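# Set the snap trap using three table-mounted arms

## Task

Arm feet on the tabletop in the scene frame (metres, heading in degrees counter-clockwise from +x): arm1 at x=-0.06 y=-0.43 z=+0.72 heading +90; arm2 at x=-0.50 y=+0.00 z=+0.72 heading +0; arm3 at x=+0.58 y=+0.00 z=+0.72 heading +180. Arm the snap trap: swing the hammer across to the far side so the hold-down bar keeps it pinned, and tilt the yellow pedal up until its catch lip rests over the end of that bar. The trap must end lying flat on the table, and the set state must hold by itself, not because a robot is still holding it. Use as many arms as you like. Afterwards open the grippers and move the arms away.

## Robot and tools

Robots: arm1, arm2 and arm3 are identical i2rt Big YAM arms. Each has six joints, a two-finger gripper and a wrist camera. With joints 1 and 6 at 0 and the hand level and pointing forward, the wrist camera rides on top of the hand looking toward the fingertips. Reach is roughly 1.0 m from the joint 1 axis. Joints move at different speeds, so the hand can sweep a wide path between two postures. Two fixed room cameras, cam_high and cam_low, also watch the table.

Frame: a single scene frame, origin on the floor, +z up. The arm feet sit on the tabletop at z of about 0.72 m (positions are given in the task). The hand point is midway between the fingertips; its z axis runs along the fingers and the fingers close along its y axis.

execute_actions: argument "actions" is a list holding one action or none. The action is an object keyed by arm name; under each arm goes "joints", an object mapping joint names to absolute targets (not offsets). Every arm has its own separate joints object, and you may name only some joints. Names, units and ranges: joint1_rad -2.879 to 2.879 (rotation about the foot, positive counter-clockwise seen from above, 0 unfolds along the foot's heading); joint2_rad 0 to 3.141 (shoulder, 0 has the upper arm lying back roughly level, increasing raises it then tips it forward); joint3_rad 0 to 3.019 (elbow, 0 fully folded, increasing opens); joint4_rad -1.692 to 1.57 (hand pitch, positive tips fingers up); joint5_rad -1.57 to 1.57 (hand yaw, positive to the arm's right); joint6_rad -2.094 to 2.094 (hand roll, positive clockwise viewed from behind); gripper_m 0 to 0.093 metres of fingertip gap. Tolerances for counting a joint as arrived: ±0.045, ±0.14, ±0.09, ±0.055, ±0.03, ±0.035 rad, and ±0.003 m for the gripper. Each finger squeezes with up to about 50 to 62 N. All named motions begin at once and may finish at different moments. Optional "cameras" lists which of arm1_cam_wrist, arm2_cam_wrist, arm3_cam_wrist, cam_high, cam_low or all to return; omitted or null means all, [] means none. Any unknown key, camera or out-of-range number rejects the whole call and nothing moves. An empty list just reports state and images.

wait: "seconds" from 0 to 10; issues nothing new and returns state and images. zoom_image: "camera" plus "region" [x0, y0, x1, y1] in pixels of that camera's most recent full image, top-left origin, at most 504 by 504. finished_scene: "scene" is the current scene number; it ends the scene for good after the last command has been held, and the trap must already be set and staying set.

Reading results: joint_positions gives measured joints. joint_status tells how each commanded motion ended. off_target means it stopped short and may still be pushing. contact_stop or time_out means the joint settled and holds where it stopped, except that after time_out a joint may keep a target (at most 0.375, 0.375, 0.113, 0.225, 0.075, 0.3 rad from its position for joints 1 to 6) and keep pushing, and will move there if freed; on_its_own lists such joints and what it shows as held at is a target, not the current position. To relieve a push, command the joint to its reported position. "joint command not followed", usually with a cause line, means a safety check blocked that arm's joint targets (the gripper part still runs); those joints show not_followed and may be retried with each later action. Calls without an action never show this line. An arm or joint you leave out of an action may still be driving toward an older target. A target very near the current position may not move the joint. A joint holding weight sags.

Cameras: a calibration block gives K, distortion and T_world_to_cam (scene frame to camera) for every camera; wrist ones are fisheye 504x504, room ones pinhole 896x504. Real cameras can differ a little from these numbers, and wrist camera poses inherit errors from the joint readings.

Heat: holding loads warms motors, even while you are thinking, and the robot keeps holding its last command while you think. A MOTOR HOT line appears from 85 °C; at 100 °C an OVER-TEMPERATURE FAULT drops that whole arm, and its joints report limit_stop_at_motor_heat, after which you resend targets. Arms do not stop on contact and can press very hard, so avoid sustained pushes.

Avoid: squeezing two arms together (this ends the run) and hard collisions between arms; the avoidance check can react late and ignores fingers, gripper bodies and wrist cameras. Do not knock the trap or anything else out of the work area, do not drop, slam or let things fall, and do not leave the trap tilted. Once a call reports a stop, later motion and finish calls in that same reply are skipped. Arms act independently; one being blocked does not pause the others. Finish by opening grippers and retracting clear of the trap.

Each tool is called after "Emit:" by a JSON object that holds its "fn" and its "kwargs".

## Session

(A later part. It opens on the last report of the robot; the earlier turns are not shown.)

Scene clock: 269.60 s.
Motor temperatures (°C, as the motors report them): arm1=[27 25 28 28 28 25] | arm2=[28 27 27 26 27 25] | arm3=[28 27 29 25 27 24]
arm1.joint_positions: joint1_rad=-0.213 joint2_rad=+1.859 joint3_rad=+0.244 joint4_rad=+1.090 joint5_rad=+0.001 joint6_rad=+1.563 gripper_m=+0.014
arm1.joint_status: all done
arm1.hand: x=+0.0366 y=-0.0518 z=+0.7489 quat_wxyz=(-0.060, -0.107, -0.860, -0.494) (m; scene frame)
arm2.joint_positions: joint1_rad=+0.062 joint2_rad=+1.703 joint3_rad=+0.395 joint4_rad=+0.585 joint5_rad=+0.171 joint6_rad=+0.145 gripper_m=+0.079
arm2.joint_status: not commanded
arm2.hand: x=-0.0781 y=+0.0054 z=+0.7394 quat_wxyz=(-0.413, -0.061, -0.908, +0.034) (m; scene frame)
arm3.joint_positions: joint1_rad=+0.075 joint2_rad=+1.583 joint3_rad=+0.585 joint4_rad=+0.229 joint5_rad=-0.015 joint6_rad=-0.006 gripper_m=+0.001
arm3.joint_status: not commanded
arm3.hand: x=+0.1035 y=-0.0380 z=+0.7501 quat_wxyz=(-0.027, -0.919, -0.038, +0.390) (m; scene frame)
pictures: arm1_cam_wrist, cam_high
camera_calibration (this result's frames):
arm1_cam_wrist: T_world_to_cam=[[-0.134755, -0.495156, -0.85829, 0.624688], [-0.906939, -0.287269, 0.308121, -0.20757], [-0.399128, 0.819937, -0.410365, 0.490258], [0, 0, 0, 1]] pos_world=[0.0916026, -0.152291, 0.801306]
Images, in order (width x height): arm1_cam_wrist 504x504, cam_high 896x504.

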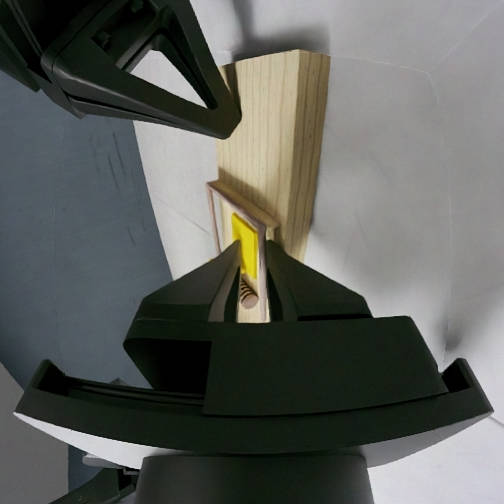

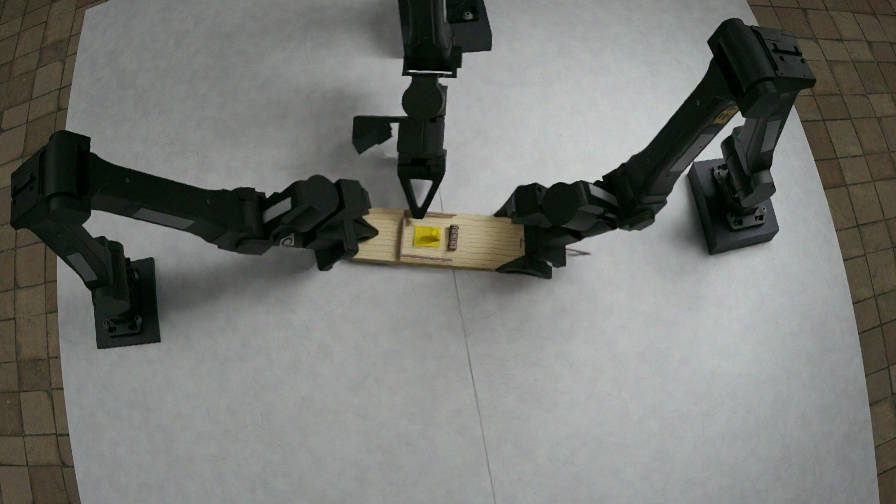

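Emit:
{"fn": "execute_actions", "kwargs": {"actions": [{"arm1":{"joints":{"gripper_m":0.0,"joint2_rad":1.85,"joint3_rad":0.26}}}], "cameras": ["arm1_cam_wrist"]}}

Scene clock: 275.77 s.
Motor temperatures (°C, as the motors report them): arm1=[27 25 28 27 28 25] | arm2=[28 27 27 26 27 25] | arm3=[28 27 29 25 27 24]
arm1.joint_positions: joint1_rad=-0.213 joint2_rad=+1.867 joint3_rad=+0.244 joint4_rad=+1.087 joint5_rad=+0.001 joint6_rad=+1.560 gripper_m=+0.002
arm1.joint_status: all done
arm1.hand: x=+0.0362 y=-0.0534 z=+0.7455 quat_wxyz=(-0.060, -0.106, -0.863, -0.490) (m; scene frame)
arm2.joint_positions: joint1_rad=+0.062 joint2_rad=+1.703 joint3_rad=+0.395 joint4_rad=+0.585 joint5_rad=+0.171 joint6_rad=+0.145 gripper_m=+0.079
arm2.joint_status: not commanded
arm2.hand: x=-0.0781 y=+0.0055 z=+0.7393 quat_wxyz=(-0.413, -0.061, -0.908, +0.034) (m; scene frame)
arm3.joint_positions: joint1_rad=+0.075 joint2_rad=+1.583 joint3_rad=+0.585 joint4_rad=+0.229 joint5_rad=-0.015 joint6_rad=-0.006 gripper_m=+0.001
arm3.joint_status: not commanded
arm3.hand: x=+0.1035 y=-0.0379 z=+0.7500 quat_wxyz=(-0.027, -0.920, -0.038, +0.390) (m; scene frame)
pictures: arm1_cam_wrist
camera_calibration (this result's frames):
arm1_cam_wrist: T_world_to_cam=[[-0.13363, -0.504872, -0.852788, 0.616229], [-0.90663, -0.285218, 0.310923, -0.209296], [-0.400207, 0.814712, -0.419618, 0.496656], [0, 0, 0, 1]] pos_world=[0.091358, -0.153209, 0.798993]
Images, in order (width x height): arm1_cam_wrist 504x504.

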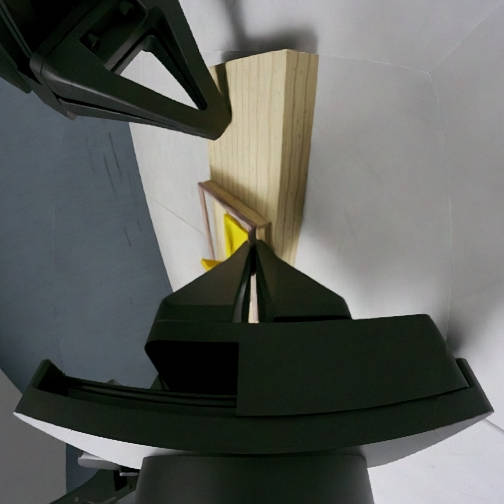

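Emit:
{"fn": "execute_actions", "kwargs": {"actions": [{"arm1":{"joints":{"joint1_rad":-0.19,"joint2_rad":1.69,"joint3_rad":0.26,"joint4_rad":0.93,"joint6_rad":1.10}}}], "cameras": ["arm1_cam_wrist","cam_low"]}}

Scene clock: 293.83 s.
Motor temperatures (°C, as the motors report them): arm1=[27 26 28 27 28 25] | arm2=[28 27 27 26 27 25] | arm3=[28 27 29 25 27 24]
arm1.joint_positions: joint1_rad=-0.203 joint2_rad=+1.717 joint3_rad=+0.244 joint4_rad=+0.908 joint5_rad=+0.005 joint6_rad=+1.179 gripper_m=+0.003
arm1.joint_status: joint6_rad time_out (moved -0.380 of -0.460); the others done
arm1.on_its_own: joint6_rad reads +1.179 and still pushes toward +1.100 since a time_out
arm1.hand: x=+0.0335 y=-0.0523 z=+0.7631 quat_wxyz=(-0.147, +0.063, -0.875, -0.458) (m; scene frame)
arm2.joint_positions: joint1_rad=+0.061 joint2_rad=+1.703 joint3_rad=+0.395 joint4_rad=+0.587 joint5_rad=+0.173 joint6_rad=+0.138 gripper_m=+0.079
arm2.joint_status: not commanded
arm2.hand: x=-0.0782 y=+0.0047 z=+0.7395 quat_wxyz=(-0.414, -0.059, -0.908, +0.036) (m; scene frame)
arm3.joint_positions: joint1_rad=+0.075 joint2_rad=+1.585 joint3_rad=+0.587 joint4_rad=+0.231 joint5_rad=-0.014 joint6_rad=-0.006 gripper_m=+0.001
arm3.joint_status: not commanded
arm3.hand: x=+0.1023 y=-0.0376 z=+0.7504 quat_wxyz=(-0.027, -0.919, -0.037, +0.391) (m; scene frame)
pictures: arm1_cam_wrist, cam_low
camera_calibration (this result's frames):
arm1_cam_wrist: T_world_to_cam=[[0.235386, -0.581398, -0.778826, 0.558611], [-0.888894, -0.452828, 0.069387, -0.041993], [-0.393016, 0.675961, -0.62339, 0.650019], [0, 0, 0, 1]] pos_world=[0.0866516, -0.133628, 0.843191]
Images, in order (width x height): arm1_cam_wrist 504x504, cam_low 896x504.

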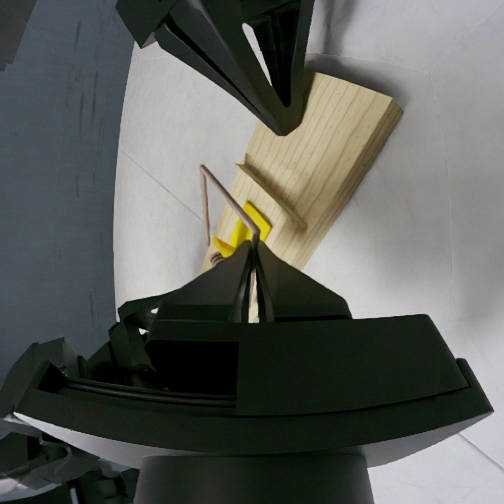

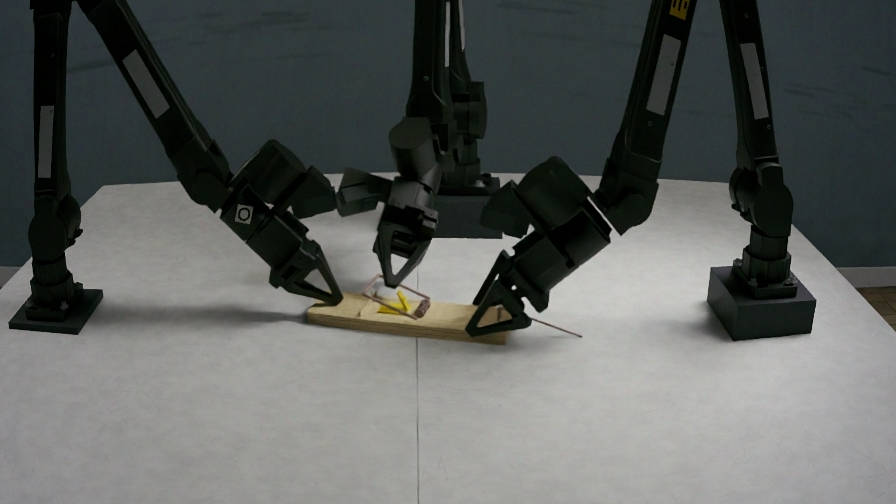

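Emit:
{"fn": "execute_actions", "kwargs": {"actions": [{"arm1":{"joints":{"joint1_rad":-0.147,"joint2_rad":1.575,"joint3_rad":0.265,"joint4_rad":0.84,"joint6_rad":0.72}}}], "cameras": ["arm1_cam_wrist","cam_low"]}}

Scene clock: 304.13 s.
Motor temperatures (°C, as the motors report them): arm1=[27 26 28 28 28 26] | arm2=[28 27 27 26 27 25] | arm3=[28 27 29 25 27 24]
arm1.joint_positions: joint1_rad=-0.167 joint2_rad=+1.605 joint3_rad=+0.240 joint4_rad=+0.812 joint5_rad=+0.008 joint6_rad=+0.787 gripper_m=+0.003
arm1.joint_status: joint6_rad time_out (moved -0.392 of -0.459); the others done
arm1.on_its_own: joint6_rad reads +0.787 and still pushes toward +0.720 since a time_out
arm1.hand: x=+0.0208 y=-0.0482 z=+0.7835 quat_wxyz=(-0.229, +0.245, -0.839, -0.429) (m; scene frame)
arm2.joint_positions: joint1_rad=+0.061 joint2_rad=+1.703 joint3_rad=+0.395 joint4_rad=+0.587 joint5_rad=+0.171 joint6_rad=+0.135 gripper_m=+0.079
arm2.joint_status: not commanded
arm2.hand: x=-0.0782 y=+0.0049 z=+0.7396 quat_wxyz=(-0.414, -0.058, -0.908, +0.036) (m; scene frame)
arm3.joint_positions: joint1_rad=+0.075 joint2_rad=+1.585 joint3_rad=+0.587 joint4_rad=+0.233 joint5_rad=-0.013 joint6_rad=-0.006 gripper_m=+0.001
arm3.joint_status: not commanded
arm3.hand: x=+0.1020 y=-0.0376 z=+0.7504 quat_wxyz=(-0.027, -0.919, -0.037, +0.392) (m; scene frame)
pictures: arm1_cam_wrist, cam_low
camera_calibration (this result's frames):
arm1_cam_wrist: T_world_to_cam=[[0.601207, -0.521831, -0.60518, 0.439147], [-0.736836, -0.655088, -0.167132, 0.119533], [-0.309231, 0.546399, -0.778347, 0.768434], [0, 0, 0, 1]] pos_world=[0.0616822, -0.112407, 0.883849]
Images, in order (width x height): arm1_cam_wrist 504x504, cam_low 896x504.

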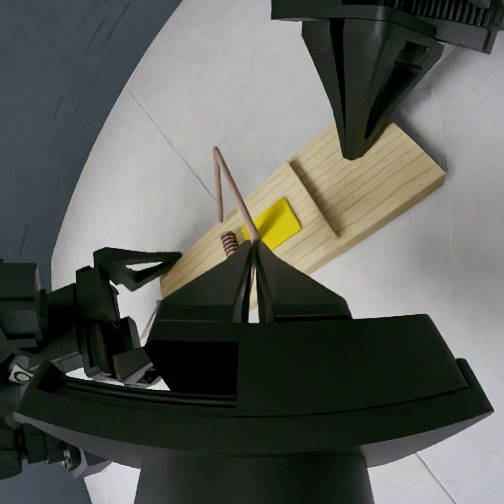

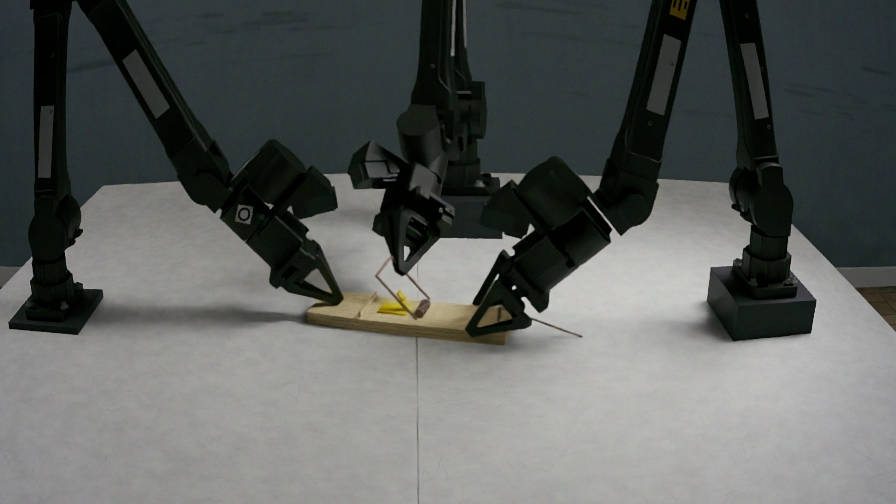

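Emit:
{"fn": "execute_actions", "kwargs": {"actions": [{"arm1":{"joints":{"joint1_rad":-0.07,"joint2_rad":1.52,"joint3_rad":0.275,"joint4_rad":0.775,"joint6_rad":0.10}}}], "cameras": ["arm1_cam_wrist","cam_low","cam_high"]}}

Scene clock: 320.37 s.
Motor temperatures (°C, as the motors report them): arm1=[27 26 28 28 28 26] | arm2=[28 27 27 26 27 25] | arm3=[28 27 29 25 27 24]
arm1.joint_positions: joint1_rad=-0.093 joint2_rad=+1.538 joint3_rad=+0.240 joint4_rad=+0.759 joint5_rad=+0.008 joint6_rad=+0.161 gripper_m=+0.003
arm1.joint_status: joint6_rad time_out (moved -0.627 of -0.687); the others done
arm1.on_its_own: joint6_rad reads +0.161 and still pushes toward +0.100 since a time_out
arm1.hand: x=-0.0072 y=-0.0421 z=+0.7973 quat_wxyz=(-0.342, +0.516, -0.701, -0.355) (m; scene frame)
arm2.joint_positions: joint1_rad=+0.061 joint2_rad=+1.703 joint3_rad=+0.391 joint4_rad=+0.592 joint5_rad=+0.171 joint6_rad=+0.138 gripper_m=+0.079
arm2.joint_status: not commanded
arm2.hand: x=-0.0793 y=+0.0048 z=+0.7394 quat_wxyz=(-0.414, -0.059, -0.908, +0.036) (m; scene frame)
arm3.joint_positions: joint1_rad=+0.075 joint2_rad=+1.588 joint3_rad=+0.590 joint4_rad=+0.233 joint5_rad=-0.015 joint6_rad=-0.006 gripper_m=+0.001
arm3.joint_status: not commanded
arm3.hand: x=+0.1009 y=-0.0380 z=+0.7502 quat_wxyz=(-0.027, -0.919, -0.037, +0.392) (m; scene frame)
pictures: arm1_cam_wrist, cam_high, cam_low
camera_calibration (this result's frames):
arm1_cam_wrist: T_world_to_cam=[[0.962829, -0.228641, -0.143816, 0.114573], [-0.267179, -0.884392, -0.382709, 0.270881], [-0.0396868, 0.406908, -0.912607, 0.870299], [0, 0, 0, 1]] pos_world=[-0.00340131, -0.0883705, 0.914386]
Images, in order (width x height): arm1_cam_wrist 504x504, cam_high 896x504, cam_low 896x504.

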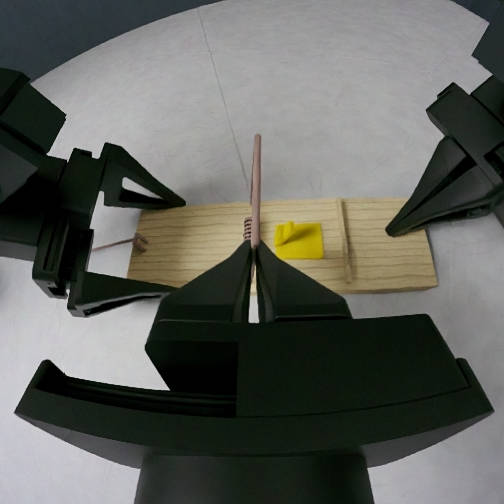

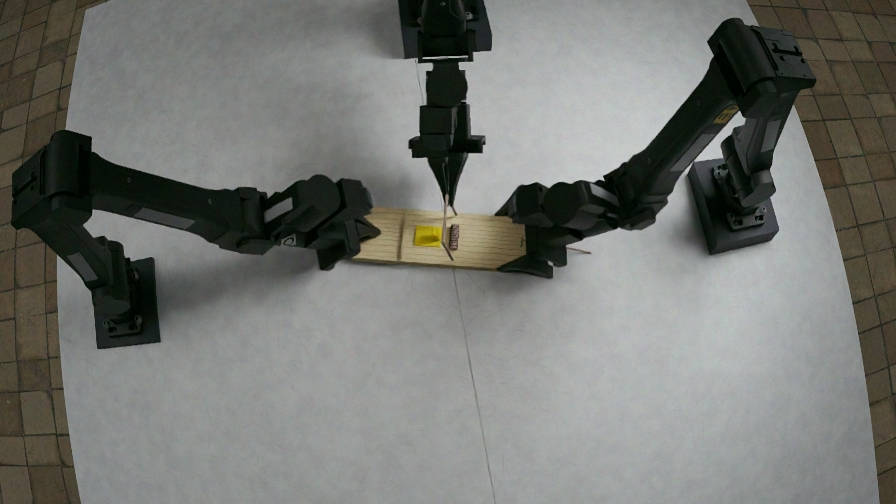

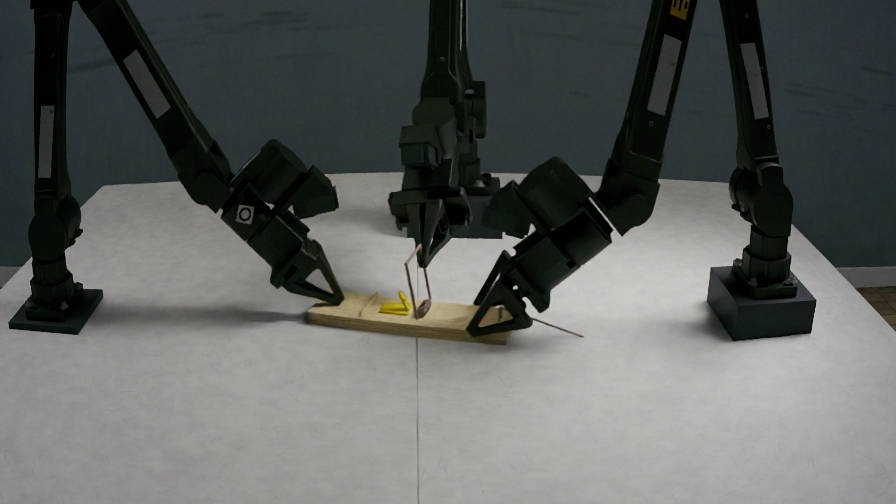

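Emit:
{"fn": "execute_actions", "kwargs": {"actions": [{"arm1":{"joints":{"joint1_rad":-0.002,"joint2_rad":1.575,"joint3_rad":0.27,"joint4_rad":0.79,"joint6_rad":-0.48}}}], "cameras": ["arm1_cam_wrist","cam_low","cam_high"]}}

Scene clock: 339.73 s.
Motor temperatures (°C, as the motors report them): arm1=[27 26 29 28 28 26] | arm2=[28 27 27 26 27 25] | arm3=[28 27 29 25 27 24]
arm1.joint_positions: joint1_rad=-0.029 joint2_rad=+1.563 joint3_rad=+0.246 joint4_rad=+0.778 joint5_rad=+0.008 joint6_rad=-0.403 gripper_m=+0.003
arm1.joint_status: joint6_rad time_out (moved -0.563 of -0.641); the others done
arm1.on_its_own: joint6_rad reads -0.403 and still pushes toward -0.480 since a time_out
arm1.hand: x=-0.0322 y=-0.0372 z=+0.7941 quat_wxyz=(-0.419, +0.707, -0.507, -0.259) (m; scene frame)
arm2.joint_positions: joint1_rad=+0.061 joint2_rad=+1.703 joint3_rad=+0.391 joint4_rad=+0.592 joint5_rad=+0.169 joint6_rad=+0.143 gripper_m=+0.079
arm2.joint_status: not commanded
arm2.hand: x=-0.0795 y=+0.0053 z=+0.7392 quat_wxyz=(-0.414, -0.061, -0.908, +0.033) (m; scene frame)
arm3.joint_positions: joint1_rad=+0.075 joint2_rad=+1.589 joint3_rad=+0.590 joint4_rad=+0.233 joint5_rad=-0.015 joint6_rad=-0.006 gripper_m=+0.001
arm3.joint_status: not commanded
arm3.hand: x=+0.1009 y=-0.0378 z=+0.7500 quat_wxyz=(-0.027, -0.919, -0.037, +0.392) (m; scene frame)
pictures: arm1_cam_wrist, cam_high, cam_low
camera_calibration (this result's frames):
arm1_cam_wrist: T_world_to_cam=[[0.936189, 0.121583, 0.329799, -0.224587], [0.239393, -0.907572, -0.344971, 0.252812], [0.257374, 0.40191, -0.878765, 0.846894], [0, 0, 0, 1]] pos_world=[-0.0682335, -0.0836244, 0.905502]
Images, in order (width x height): arm1_cam_wrist 504x504, cam_high 896x504, cam_low 896x504.

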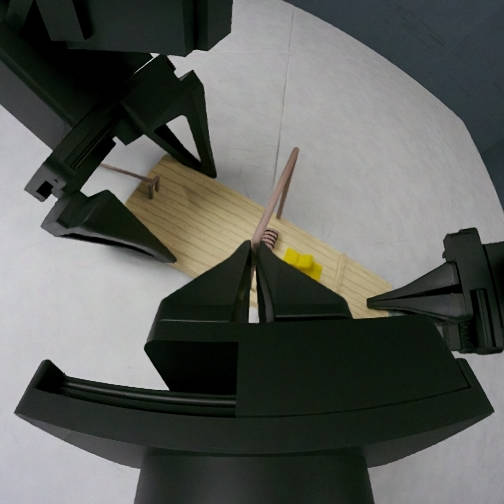

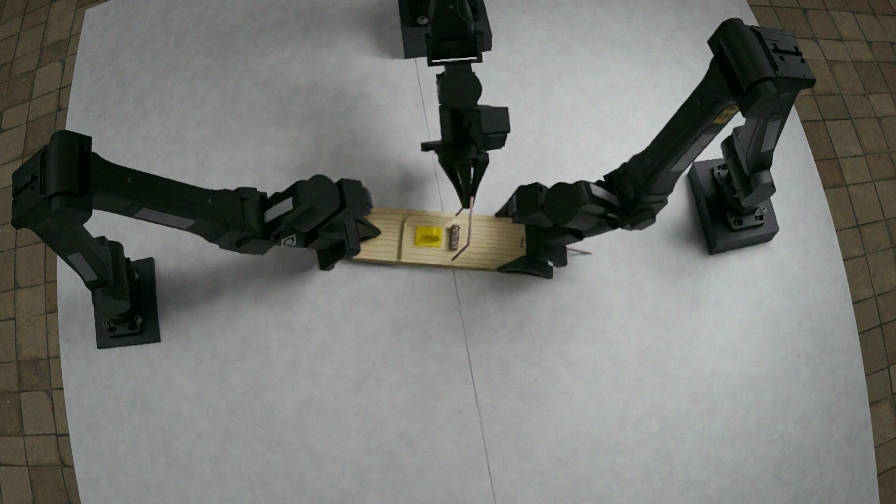

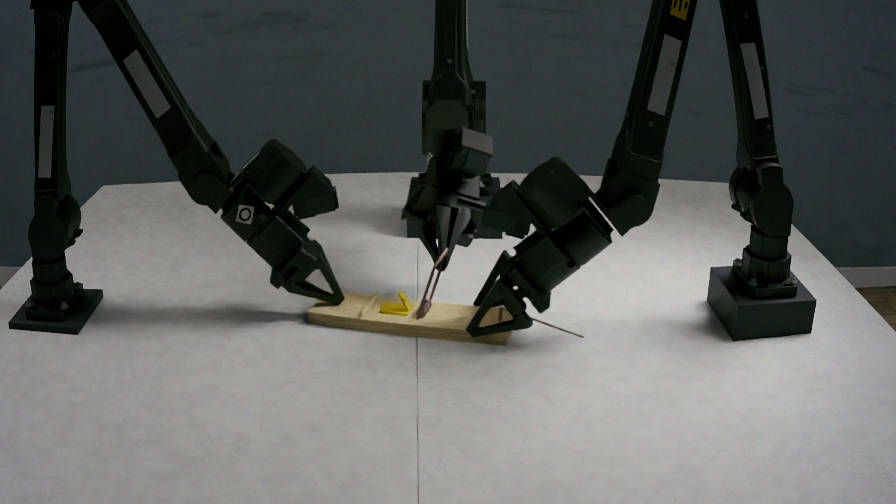

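Emit:
{"fn": "execute_actions", "kwargs": {"actions": [{"arm3":{"joints":{"joint2_rad":1.66,"joint3_rad":0.565}},"arm2":{"joints":{"gripper_m":0.093}}}], "cameras": ["cam_high"]}}

Scene clock: 346.97 s.
Motor temperatures (°C, as the motors report them): arm1=[27 26 29 28 28 26] | arm2=[28 27 27 26 27 25] | arm3=[28 27 29 25 27 24]
arm1.joint_positions: joint1_rad=-0.029 joint2_rad=+1.564 joint3_rad=+0.246 joint4_rad=+0.778 joint5_rad=+0.008 joint6_rad=-0.403 gripper_m=+0.003
arm1.joint_status: not commanded
arm1.on_its_own: joint6_rad reads -0.403 and still pushes toward -0.480 since a time_out
arm1.hand: x=-0.0322 y=-0.0372 z=+0.7940 quat_wxyz=(-0.419, +0.707, -0.507, -0.259) (m; scene frame)
arm2.joint_positions: joint1_rad=+0.061 joint2_rad=+1.704 joint3_rad=+0.391 joint4_rad=+0.592 joint5_rad=+0.169 joint6_rad=+0.144 gripper_m=+0.093
arm2.joint_status: all done
arm2.hand: x=-0.0797 y=+0.0052 z=+0.7388 quat_wxyz=(-0.414, -0.061, -0.908, +0.034) (m; scene frame)
arm3.joint_positions: joint1_rad=+0.075 joint2_rad=+1.594 joint3_rad=+0.590 joint4_rad=+0.241 joint5_rad=-0.015 joint6_rad=-0.006 gripper_m=+0.001
arm3.joint_status: all done
arm3.hand: x=+0.1002 y=-0.0379 z=+0.7492 quat_wxyz=(-0.027, -0.918, -0.037, +0.393) (m; scene frame)
pictures: cam_high
Images, in order (width x height): cam_high 896x504.

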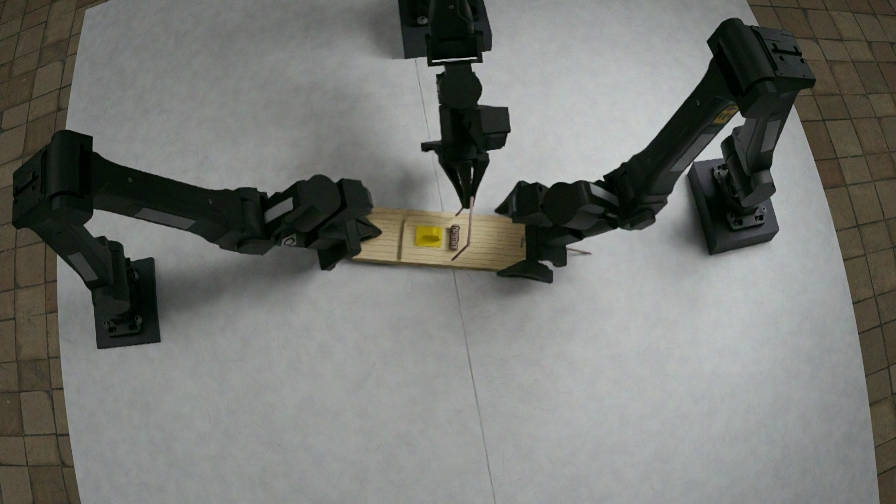

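Emit:
{"fn": "execute_actions", "kwargs": {"actions": [{"arm2":{"joints":{"joint2_rad":1.15,"joint3_rad":0.2,"joint4_rad":0.25}}}], "cameras": []}}

Emit:
{"fn": "execute_actions", "kwargs": {"actions": [{"arm1":{"joints":{"joint1_rad":0.045,"joint2_rad":1.70,"joint3_rad":0.275,"joint4_rad":0.89,"joint6_rad":-0.96}}}], "cameras": ["arm1_cam_wrist","cam_low","cam_high"]}}

Scene clock: 361.90 s.
Motor temperatures (°C, as the motors report them): arm1=[27 26 29 28 28 26] | arm2=[28 27 28 26 27 25] | arm3=[28 27 28 25 27 24]
arm1.joint_positions: joint1_rad=-0.021 joint2_rad=+1.564 joint3_rad=+0.246 joint4_rad=+0.778 joint5_rad=+0.003 joint6_rad=-0.413 gripper_m=+0.003
arm1.joint_status: not commanded
arm1.on_its_own: joint6_rad reads -0.413 and still pushes toward -0.480 since a time_out
arm1.hand: x=-0.0363 y=-0.0370 z=+0.7940 quat_wxyz=(-0.418, +0.712, -0.500, -0.261) (m; scene frame)
arm2.joint_positions: joint1_rad=+0.063 joint2_rad=+1.151 joint3_rad=+0.188 joint4_rad=+0.262 joint5_rad=+0.168 joint6_rad=+0.153 gripper_m=+0.093
arm2.joint_status: all done
arm2.hand: x=-0.1647 y=-0.0006 z=+0.8064 quat_wxyz=(-0.423, -0.065, -0.903, +0.029) (m; scene frame)
arm3.joint_positions: joint1_rad=+0.071 joint2_rad=+1.597 joint3_rad=+0.590 joint4_rad=+0.247 joint5_rad=-0.011 joint6_rad=-0.006 gripper_m=+0.001
arm3.joint_status: not commanded
arm3.hand: x=+0.0992 y=-0.0359 z=+0.7489 quat_wxyz=(-0.025, -0.918, -0.035, +0.395) (m; scene frame)
pictures: none
No camera images: the call's "cameras" was empty. Leave "cameras" out to get every camera's image.

Scene clock: 364.47 s.
Motor temperatures (°C, as the motors report them): arm1=[27 26 29 28 28 26] | arm2=[28 27 28 26 27 25] | arm3=[28 27 28 25 27 24]
arm1.joint_positions: joint1_rad=+0.030 joint2_rad=+1.676 joint3_rad=+0.254 joint4_rad=+0.907 joint5_rad=+0.001 joint6_rad=-0.855 gripper_m=+0.003
arm1.joint_status: joint6_rad time_out (moved -0.442 of -0.547); the others done
arm1.on_its_own: joint6_rad reads -0.855 and still pushes toward -0.960 since a time_out
arm1.hand: x=-0.0568 y=-0.0301 z=+0.7819 quat_wxyz=(-0.471, +0.807, -0.308, -0.179) (m; scene frame)
arm2.joint_positions: joint1_rad=+0.063 joint2_rad=+1.151 joint3_rad=+0.188 joint4_rad=+0.262 joint5_rad=+0.168 joint6_rad=+0.153 gripper_m=+0.093
arm2.joint_status: not commanded
arm2.hand: x=-0.1647 y=-0.0006 z=+0.8064 quat_wxyz=(-0.423, -0.065, -0.903, +0.029) (m; scene frame)
arm3.joint_positions: joint1_rad=+0.071 joint2_rad=+1.598 joint3_rad=+0.592 joint4_rad=+0.248 joint5_rad=-0.011 joint6_rad=-0.006 gripper_m=+0.001
arm3.joint_status: not commanded
arm3.hand: x=+0.0983 y=-0.0360 z=+0.7491 quat_wxyz=(-0.025, -0.918, -0.035, +0.395) (m; scene frame)
pictures: arm1_cam_wrist, cam_high, cam_low
camera_calibration (this result's frames):
arm1_cam_wrist: T_world_to_cam=[[0.670512, 0.355361, 0.651255, -0.457767], [0.59674, -0.779901, -0.188827, 0.162947], [0.440813, 0.51524, -0.734991, 0.741062], [0, 0, 0, 1]] pos_world=[-0.116969, -0.0920695, 0.873566]
Images, in order (width x height): arm1_cam_wrist 504x504, cam_high 896x504, cam_low 896x504.

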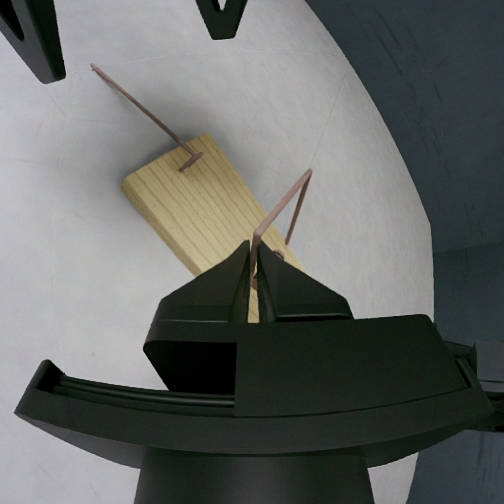

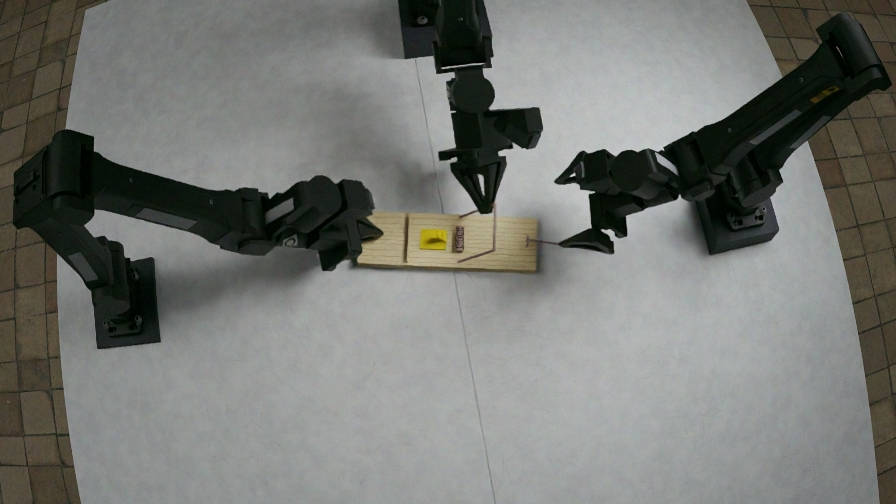

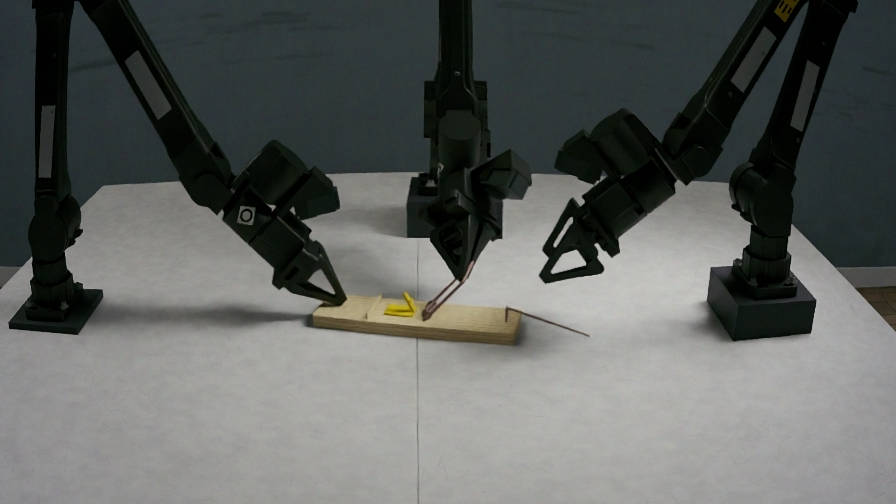

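Emit:
{"fn": "execute_actions", "kwargs": {"actions": [{"arm1":{"joints":{"joint1_rad":0.068,"joint2_rad":1.79,"joint3_rad":0.275,"joint4_rad":0.925,"joint6_rad":-1.16}},"arm2":{"joints":{"joint2_rad":1.0,"joint3_rad":0.1,"joint5_rad":0,"joint6_rad":0,"gripper_m":0.03}}}], "cameras": ["cam_low"]}}

Scene clock: 377.00 s.
Motor temperatures (°C, as the motors report them): arm1=[27 25 28 27 28 26] | arm2=[28 27 28 26 27 25] | arm3=[28 27 28 25 27 24]
arm1.joint_positions: joint1_rad=+0.055 joint2_rad=+1.746 joint3_rad=+0.265 joint4_rad=+0.958 joint5_rad=+0.003 joint6_rad=-1.073 gripper_m=+0.003
arm1.joint_status: joint6_rad time_out (moved -0.218 of -0.305); the others done
arm1.on_its_own: joint6_rad reads -1.073 and still pushes toward -1.160 since a time_out
arm1.hand: x=-0.0665 y=-0.0281 z=+0.7691 quat_wxyz=(-0.483, +0.840, -0.209, -0.131) (m; scene frame)
arm2.joint_positions: joint1_rad=+0.062 joint2_rad=+1.002 joint3_rad=+0.096 joint4_rad=+0.259 joint5_rad=+0.004 joint6_rad=+0.017 gripper_m=+0.030
arm2.joint_status: all done
arm2.hand: x=-0.1939 y=+0.0249 z=+0.8101 quat_wxyz=(-0.442, +0.031, -0.896, -0.017) (m; scene frame)
arm3.joint_positions: joint1_rad=+0.071 joint2_rad=+1.598 joint3_rad=+0.592 joint4_rad=+0.248 joint5_rad=-0.011 joint6_rad=-0.006 gripper_m=+0.001
arm3.joint_status: not commanded
arm3.hand: x=+0.0983 y=-0.0360 z=+0.7491 quat_wxyz=(-0.025, -0.918, -0.035, +0.395) (m; scene frame)
pictures: cam_low
Images, in order (width x height): cam_low 896x504.

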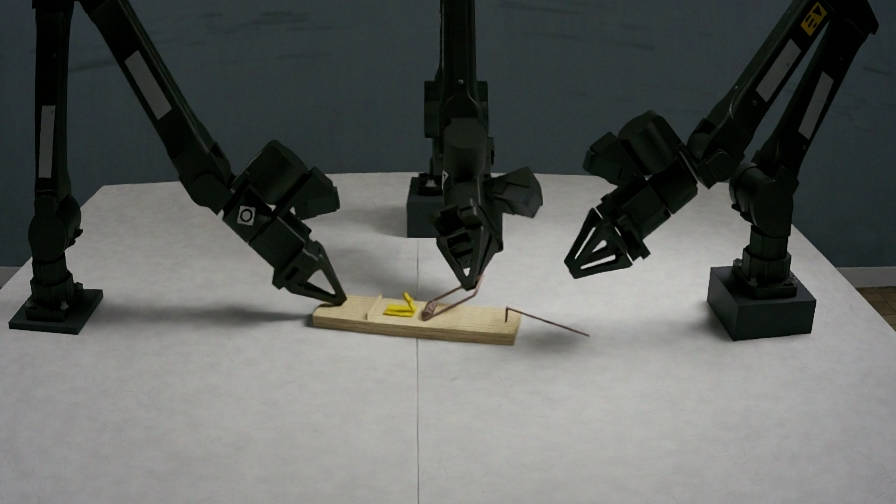

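Emit:
{"fn": "execute_actions", "kwargs": {"actions": [{"arm1":{"joints":{"joint1_rad":0.078,"joint2_rad":1.90,"joint3_rad":0.28,"joint4_rad":0.99,"joint6_rad":-1.45}}}], "cameras": ["cam_low","cam_high","arm1_cam_wrist","arm2_cam_wrist"]}}

Emit:
{"fn": "zoom_image", "kwargs": {"camera": "cam_low", "region": [340, 250, 610, 360]}}

Scene clock: 388.13 s.
Motor temperatures (°C, as the motors report them): arm1=[27 25 28 27 28 26] | arm2=[28 27 29 26 27 25] | arm3=[28 27 28 25 27 24]
arm1.joint_positions: joint1_rad=+0.070 joint2_rad=+1.849 joint3_rad=+0.278 joint4_rad=+1.039 joint5_rad=+0.001 joint6_rad=-1.366 gripper_m=+0.003
arm1.joint_status: joint6_rad time_out (moved -0.293 of -0.377); the others done
arm1.on_its_own: joint6_rad reads -1.366 and still pushes toward -1.450 since a time_out
arm1.hand: x=-0.0729 y=-0.0269 z=+0.7502 quat_wxyz=(-0.493, +0.864, -0.077, -0.063) (m; scene frame)
arm2.joint_positions: joint1_rad=+0.062 joint2_rad=+1.002 joint3_rad=+0.096 joint4_rad=+0.259 joint5_rad=+0.004 joint6_rad=+0.017 gripper_m=+0.030
arm2.joint_status: not commanded
arm2.hand: x=-0.1939 y=+0.0249 z=+0.8101 quat_wxyz=(-0.442, +0.031, -0.896, -0.017) (m; scene frame)
arm3.joint_positions: joint1_rad=+0.071 joint2_rad=+1.598 joint3_rad=+0.592 joint4_rad=+0.248 joint5_rad=-0.011 joint6_rad=-0.006 gripper_m=+0.001
arm3.joint_status: not commanded
arm3.hand: x=+0.0983 y=-0.0360 z=+0.7491 quat_wxyz=(-0.025, -0.918, -0.035, +0.395) (m; scene frame)
pictures: arm1_cam_wrist, arm2_cam_wrist, cam_high, cam_low
camera_calibration (this result's frames):
arm1_cam_wrist: T_world_to_cam=[[0.203066, 0.492703, 0.846172, -0.604056], [0.811405, -0.568386, 0.136232, -0.0534367], [0.548074, 0.658925, -0.515202, 0.570024], [0, 0, 0, 1]] pos_world=[-0.146393, -0.108355, 0.812092]
arm2_cam_wrist: T_world_to_cam=[[0.0635258, -0.997804, -0.0187488, 0.0515229], [-0.954143, -0.0552178, -0.294214, 0.0637009], [0.292532, 0.0365792, -0.955556, 0.956358], [0, 0, 0, 1]] pos_world=[-0.222259, 0.0199444, 0.933561]
Images, in order (width x height): arm1_cam_wrist 504x504, arm2_cam_wrist 504x504, cam_high 896x504, cam_low 896x504.

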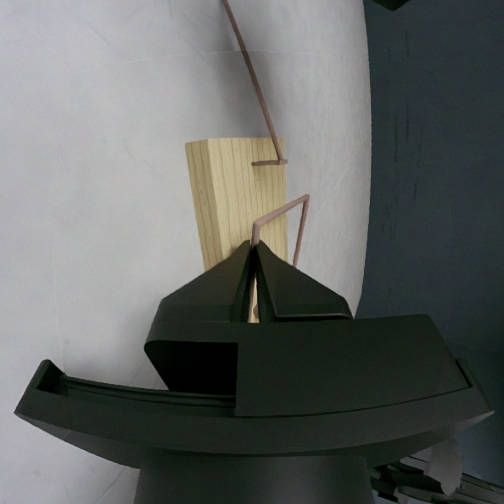

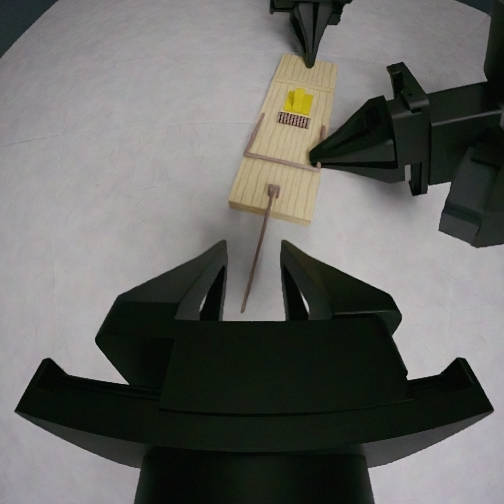

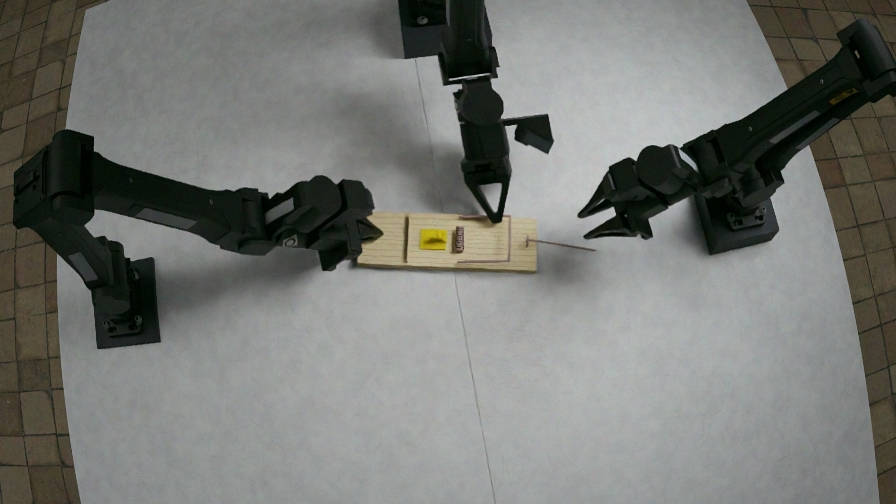

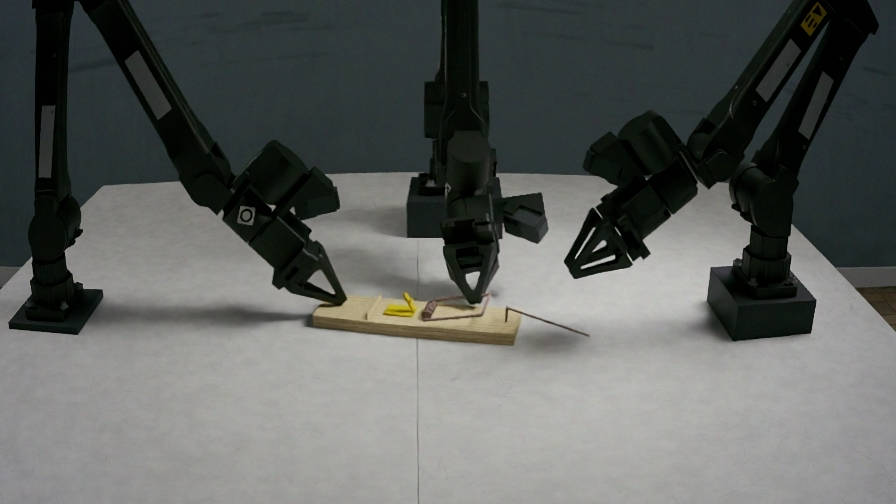

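Region (340, 250, 610, 360) of cam_low's 896x504 image, scaled by 1.867, with more detail than that image has; it fills the top 205 rows of this view, and the rest is white.

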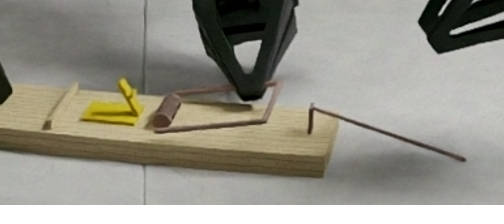

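Emit:
{"fn": "execute_actions", "kwargs": {"actions": [{"arm1":{"joints":{"joint2_rad":1.925,"joint6_rad":-1.47}},"arm2":{"joints":{"joint1_rad":0.032,"joint2_rad":1.265,"joint3_rad":0.335,"joint4_rad":-0.07,"joint6_rad":0.24,"gripper_m":0.025}}}], "cameras": ["cam_low","cam_high","arm2_cam_wrist"]}}

Scene clock: 406.77 s.
Motor temperatures (°C, as the motors report them): arm1=[27 25 28 27 28 26] | arm2=[28 27 29 26 27 25] | arm3=[28 27 28 25 27 24]
arm1.joint_positions: joint1_rad=+0.071 joint2_rad=+1.862 joint3_rad=+0.282 joint4_rad=+1.039 joint5_rad=+0.001 joint6_rad=-1.408 gripper_m=+0.003
arm1.joint_status: joint6_rad time_out (moved -0.042 of -0.104); the others done
arm1.on_its_own: joint6_rad reads -1.408 and still pushes toward -1.470 since a time_out
arm1.hand: x=-0.0735 y=-0.0271 z=+0.7460 quat_wxyz=(-0.490, +0.868, -0.059, -0.053) (m; scene frame)
arm2.joint_positions: joint1_rad=+0.040 joint2_rad=+1.254 joint3_rad=+0.318 joint4_rad=-0.058 joint5_rad=+0.004 joint6_rad=+0.223 gripper_m=+0.025
arm2.joint_status: all done
arm2.hand: x=-0.1718 y=+0.0192 z=+0.7705 quat_wxyz=(-0.279, -0.077, -0.957, -0.035) (m; scene frame)
arm3.joint_positions: joint1_rad=+0.071 joint2_rad=+1.598 joint3_rad=+0.592 joint4_rad=+0.248 joint5_rad=-0.011 joint6_rad=-0.006 gripper_m=+0.001
arm3.joint_status: not commanded
arm3.hand: x=+0.0983 y=-0.0360 z=+0.7491 quat_wxyz=(-0.025, -0.918, -0.035, +0.395) (m; scene frame)
pictures: arm2_cam_wrist, cam_high, cam_low
camera_calibration (this result's frames):
arm2_cam_wrist: T_world_to_cam=[[-0.139419, -0.982795, -0.12115, 0.0874486], [-0.989361, 0.133115, 0.0586984, -0.208823], [-0.0415616, 0.128045, -0.990897, 0.880378], [0, 0, 0, 1]] pos_world=[-0.15782, 0.00101379, 0.895216]
Images, in order (width x height): arm2_cam_wrist 504x504, cam_high 896x504, cam_low 896x504.

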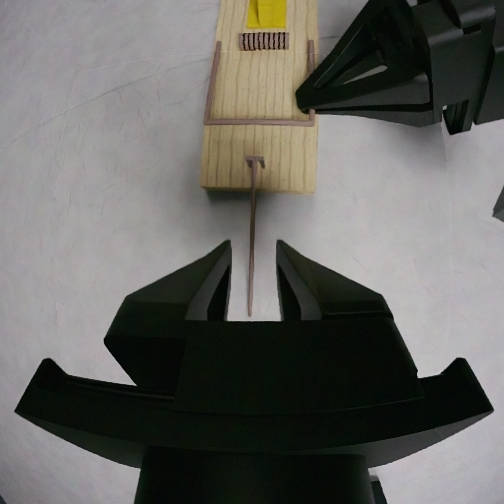

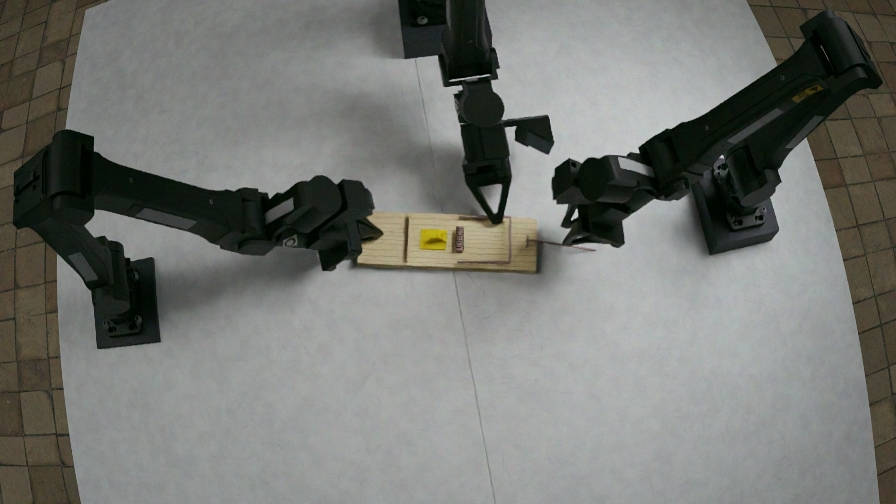

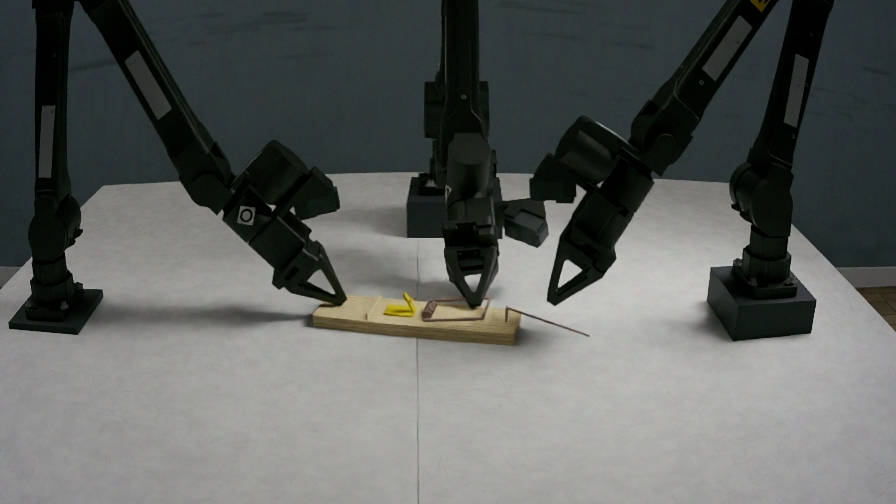

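Emit:
{"fn": "execute_actions", "kwargs": {"actions": [{"arm2":{"joints":{"joint2_rad":1.40,"joint3_rad":0.31,"joint4_rad":0.10}}}], "cameras": ["cam_low","arm2_cam_wrist"]}}

Emit:
{"fn": "zoom_image", "kwargs": {"camera": "cam_low", "region": [440, 250, 640, 360]}}

Scene clock: 421.37 s.
Motor temperatures (°C, as the motors report them): arm1=[27 25 28 27 28 26] | arm2=[28 27 29 26 27 25] | arm3=[28 27 28 25 27 24]
arm1.joint_positions: joint1_rad=+0.071 joint2_rad=+1.862 joint3_rad=+0.282 joint4_rad=+1.039 joint5_rad=+0.001 joint6_rad=-1.408 gripper_m=+0.003
arm1.joint_status: not commanded
arm1.on_its_own: joint6_rad reads -1.408 and still pushes toward -1.470 since a time_out
arm1.hand: x=-0.0735 y=-0.0271 z=+0.7460 quat_wxyz=(-0.490, +0.868, -0.059, -0.053) (m; scene frame)
arm2.joint_positions: joint1_rad=+0.040 joint2_rad=+1.393 joint3_rad=+0.314 joint4_rad=+0.085 joint5_rad=+0.004 joint6_rad=+0.223 gripper_m=+0.025
arm2.joint_status: all done
arm2.hand: x=-0.1646 y=+0.0195 z=+0.7452 quat_wxyz=(-0.279, -0.077, -0.957, -0.035) (m; scene frame)
arm3.joint_positions: joint1_rad=+0.071 joint2_rad=+1.598 joint3_rad=+0.592 joint4_rad=+0.248 joint5_rad=-0.011 joint6_rad=-0.006 gripper_m=+0.001
arm3.joint_status: not commanded
arm3.hand: x=+0.0983 y=-0.0360 z=+0.7491 quat_wxyz=(-0.025, -0.918, -0.035, +0.395) (m; scene frame)
pictures: arm2_cam_wrist, cam_low
camera_calibration (this result's frames):
arm2_cam_wrist: T_world_to_cam=[[-0.139322, -0.982789, -0.121302, 0.0857821], [-0.989406, 0.133107, 0.0579513, -0.199689], [-0.0408077, 0.128091, -0.990923, 0.855652], [0, 0, 0, 1]] pos_world=[-0.150705, 0.00128439, 0.869863]
Images, in order (width x height): arm2_cam_wrist 504x504, cam_low 896x504.

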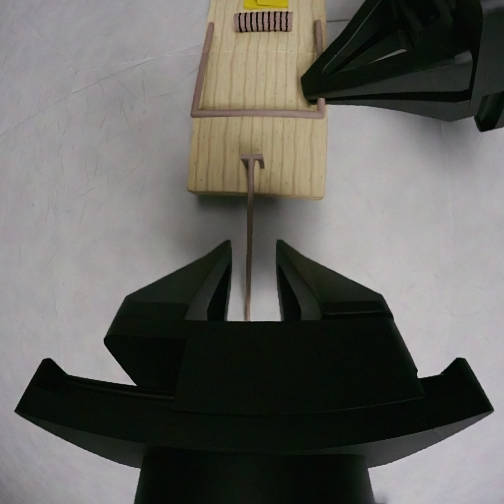

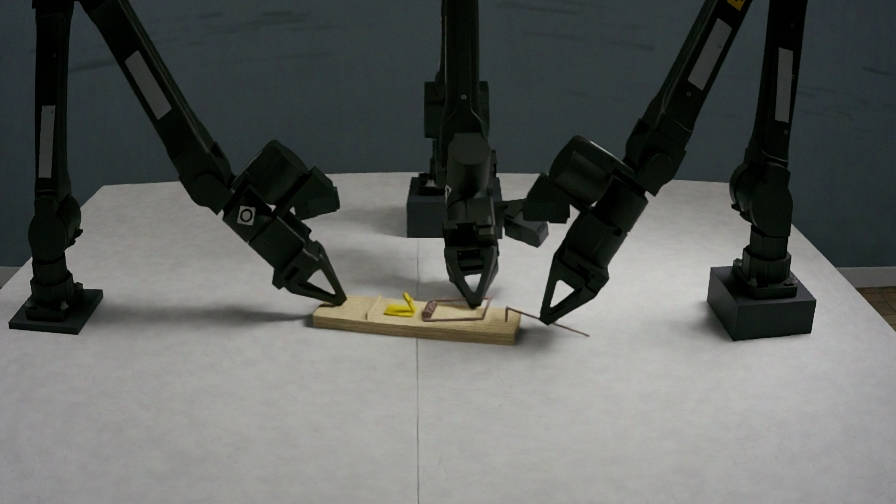

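Region (440, 250, 640, 360) of cam_low's 896x504 image, scaled by 2.520, with more detail than that image has; it fills the top 277 rows of this view, and the rest is white.

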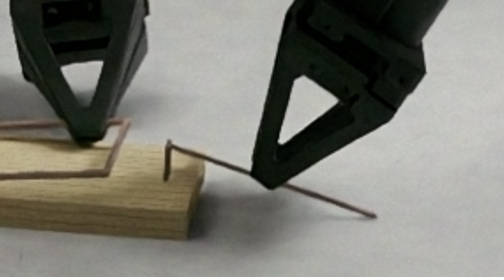

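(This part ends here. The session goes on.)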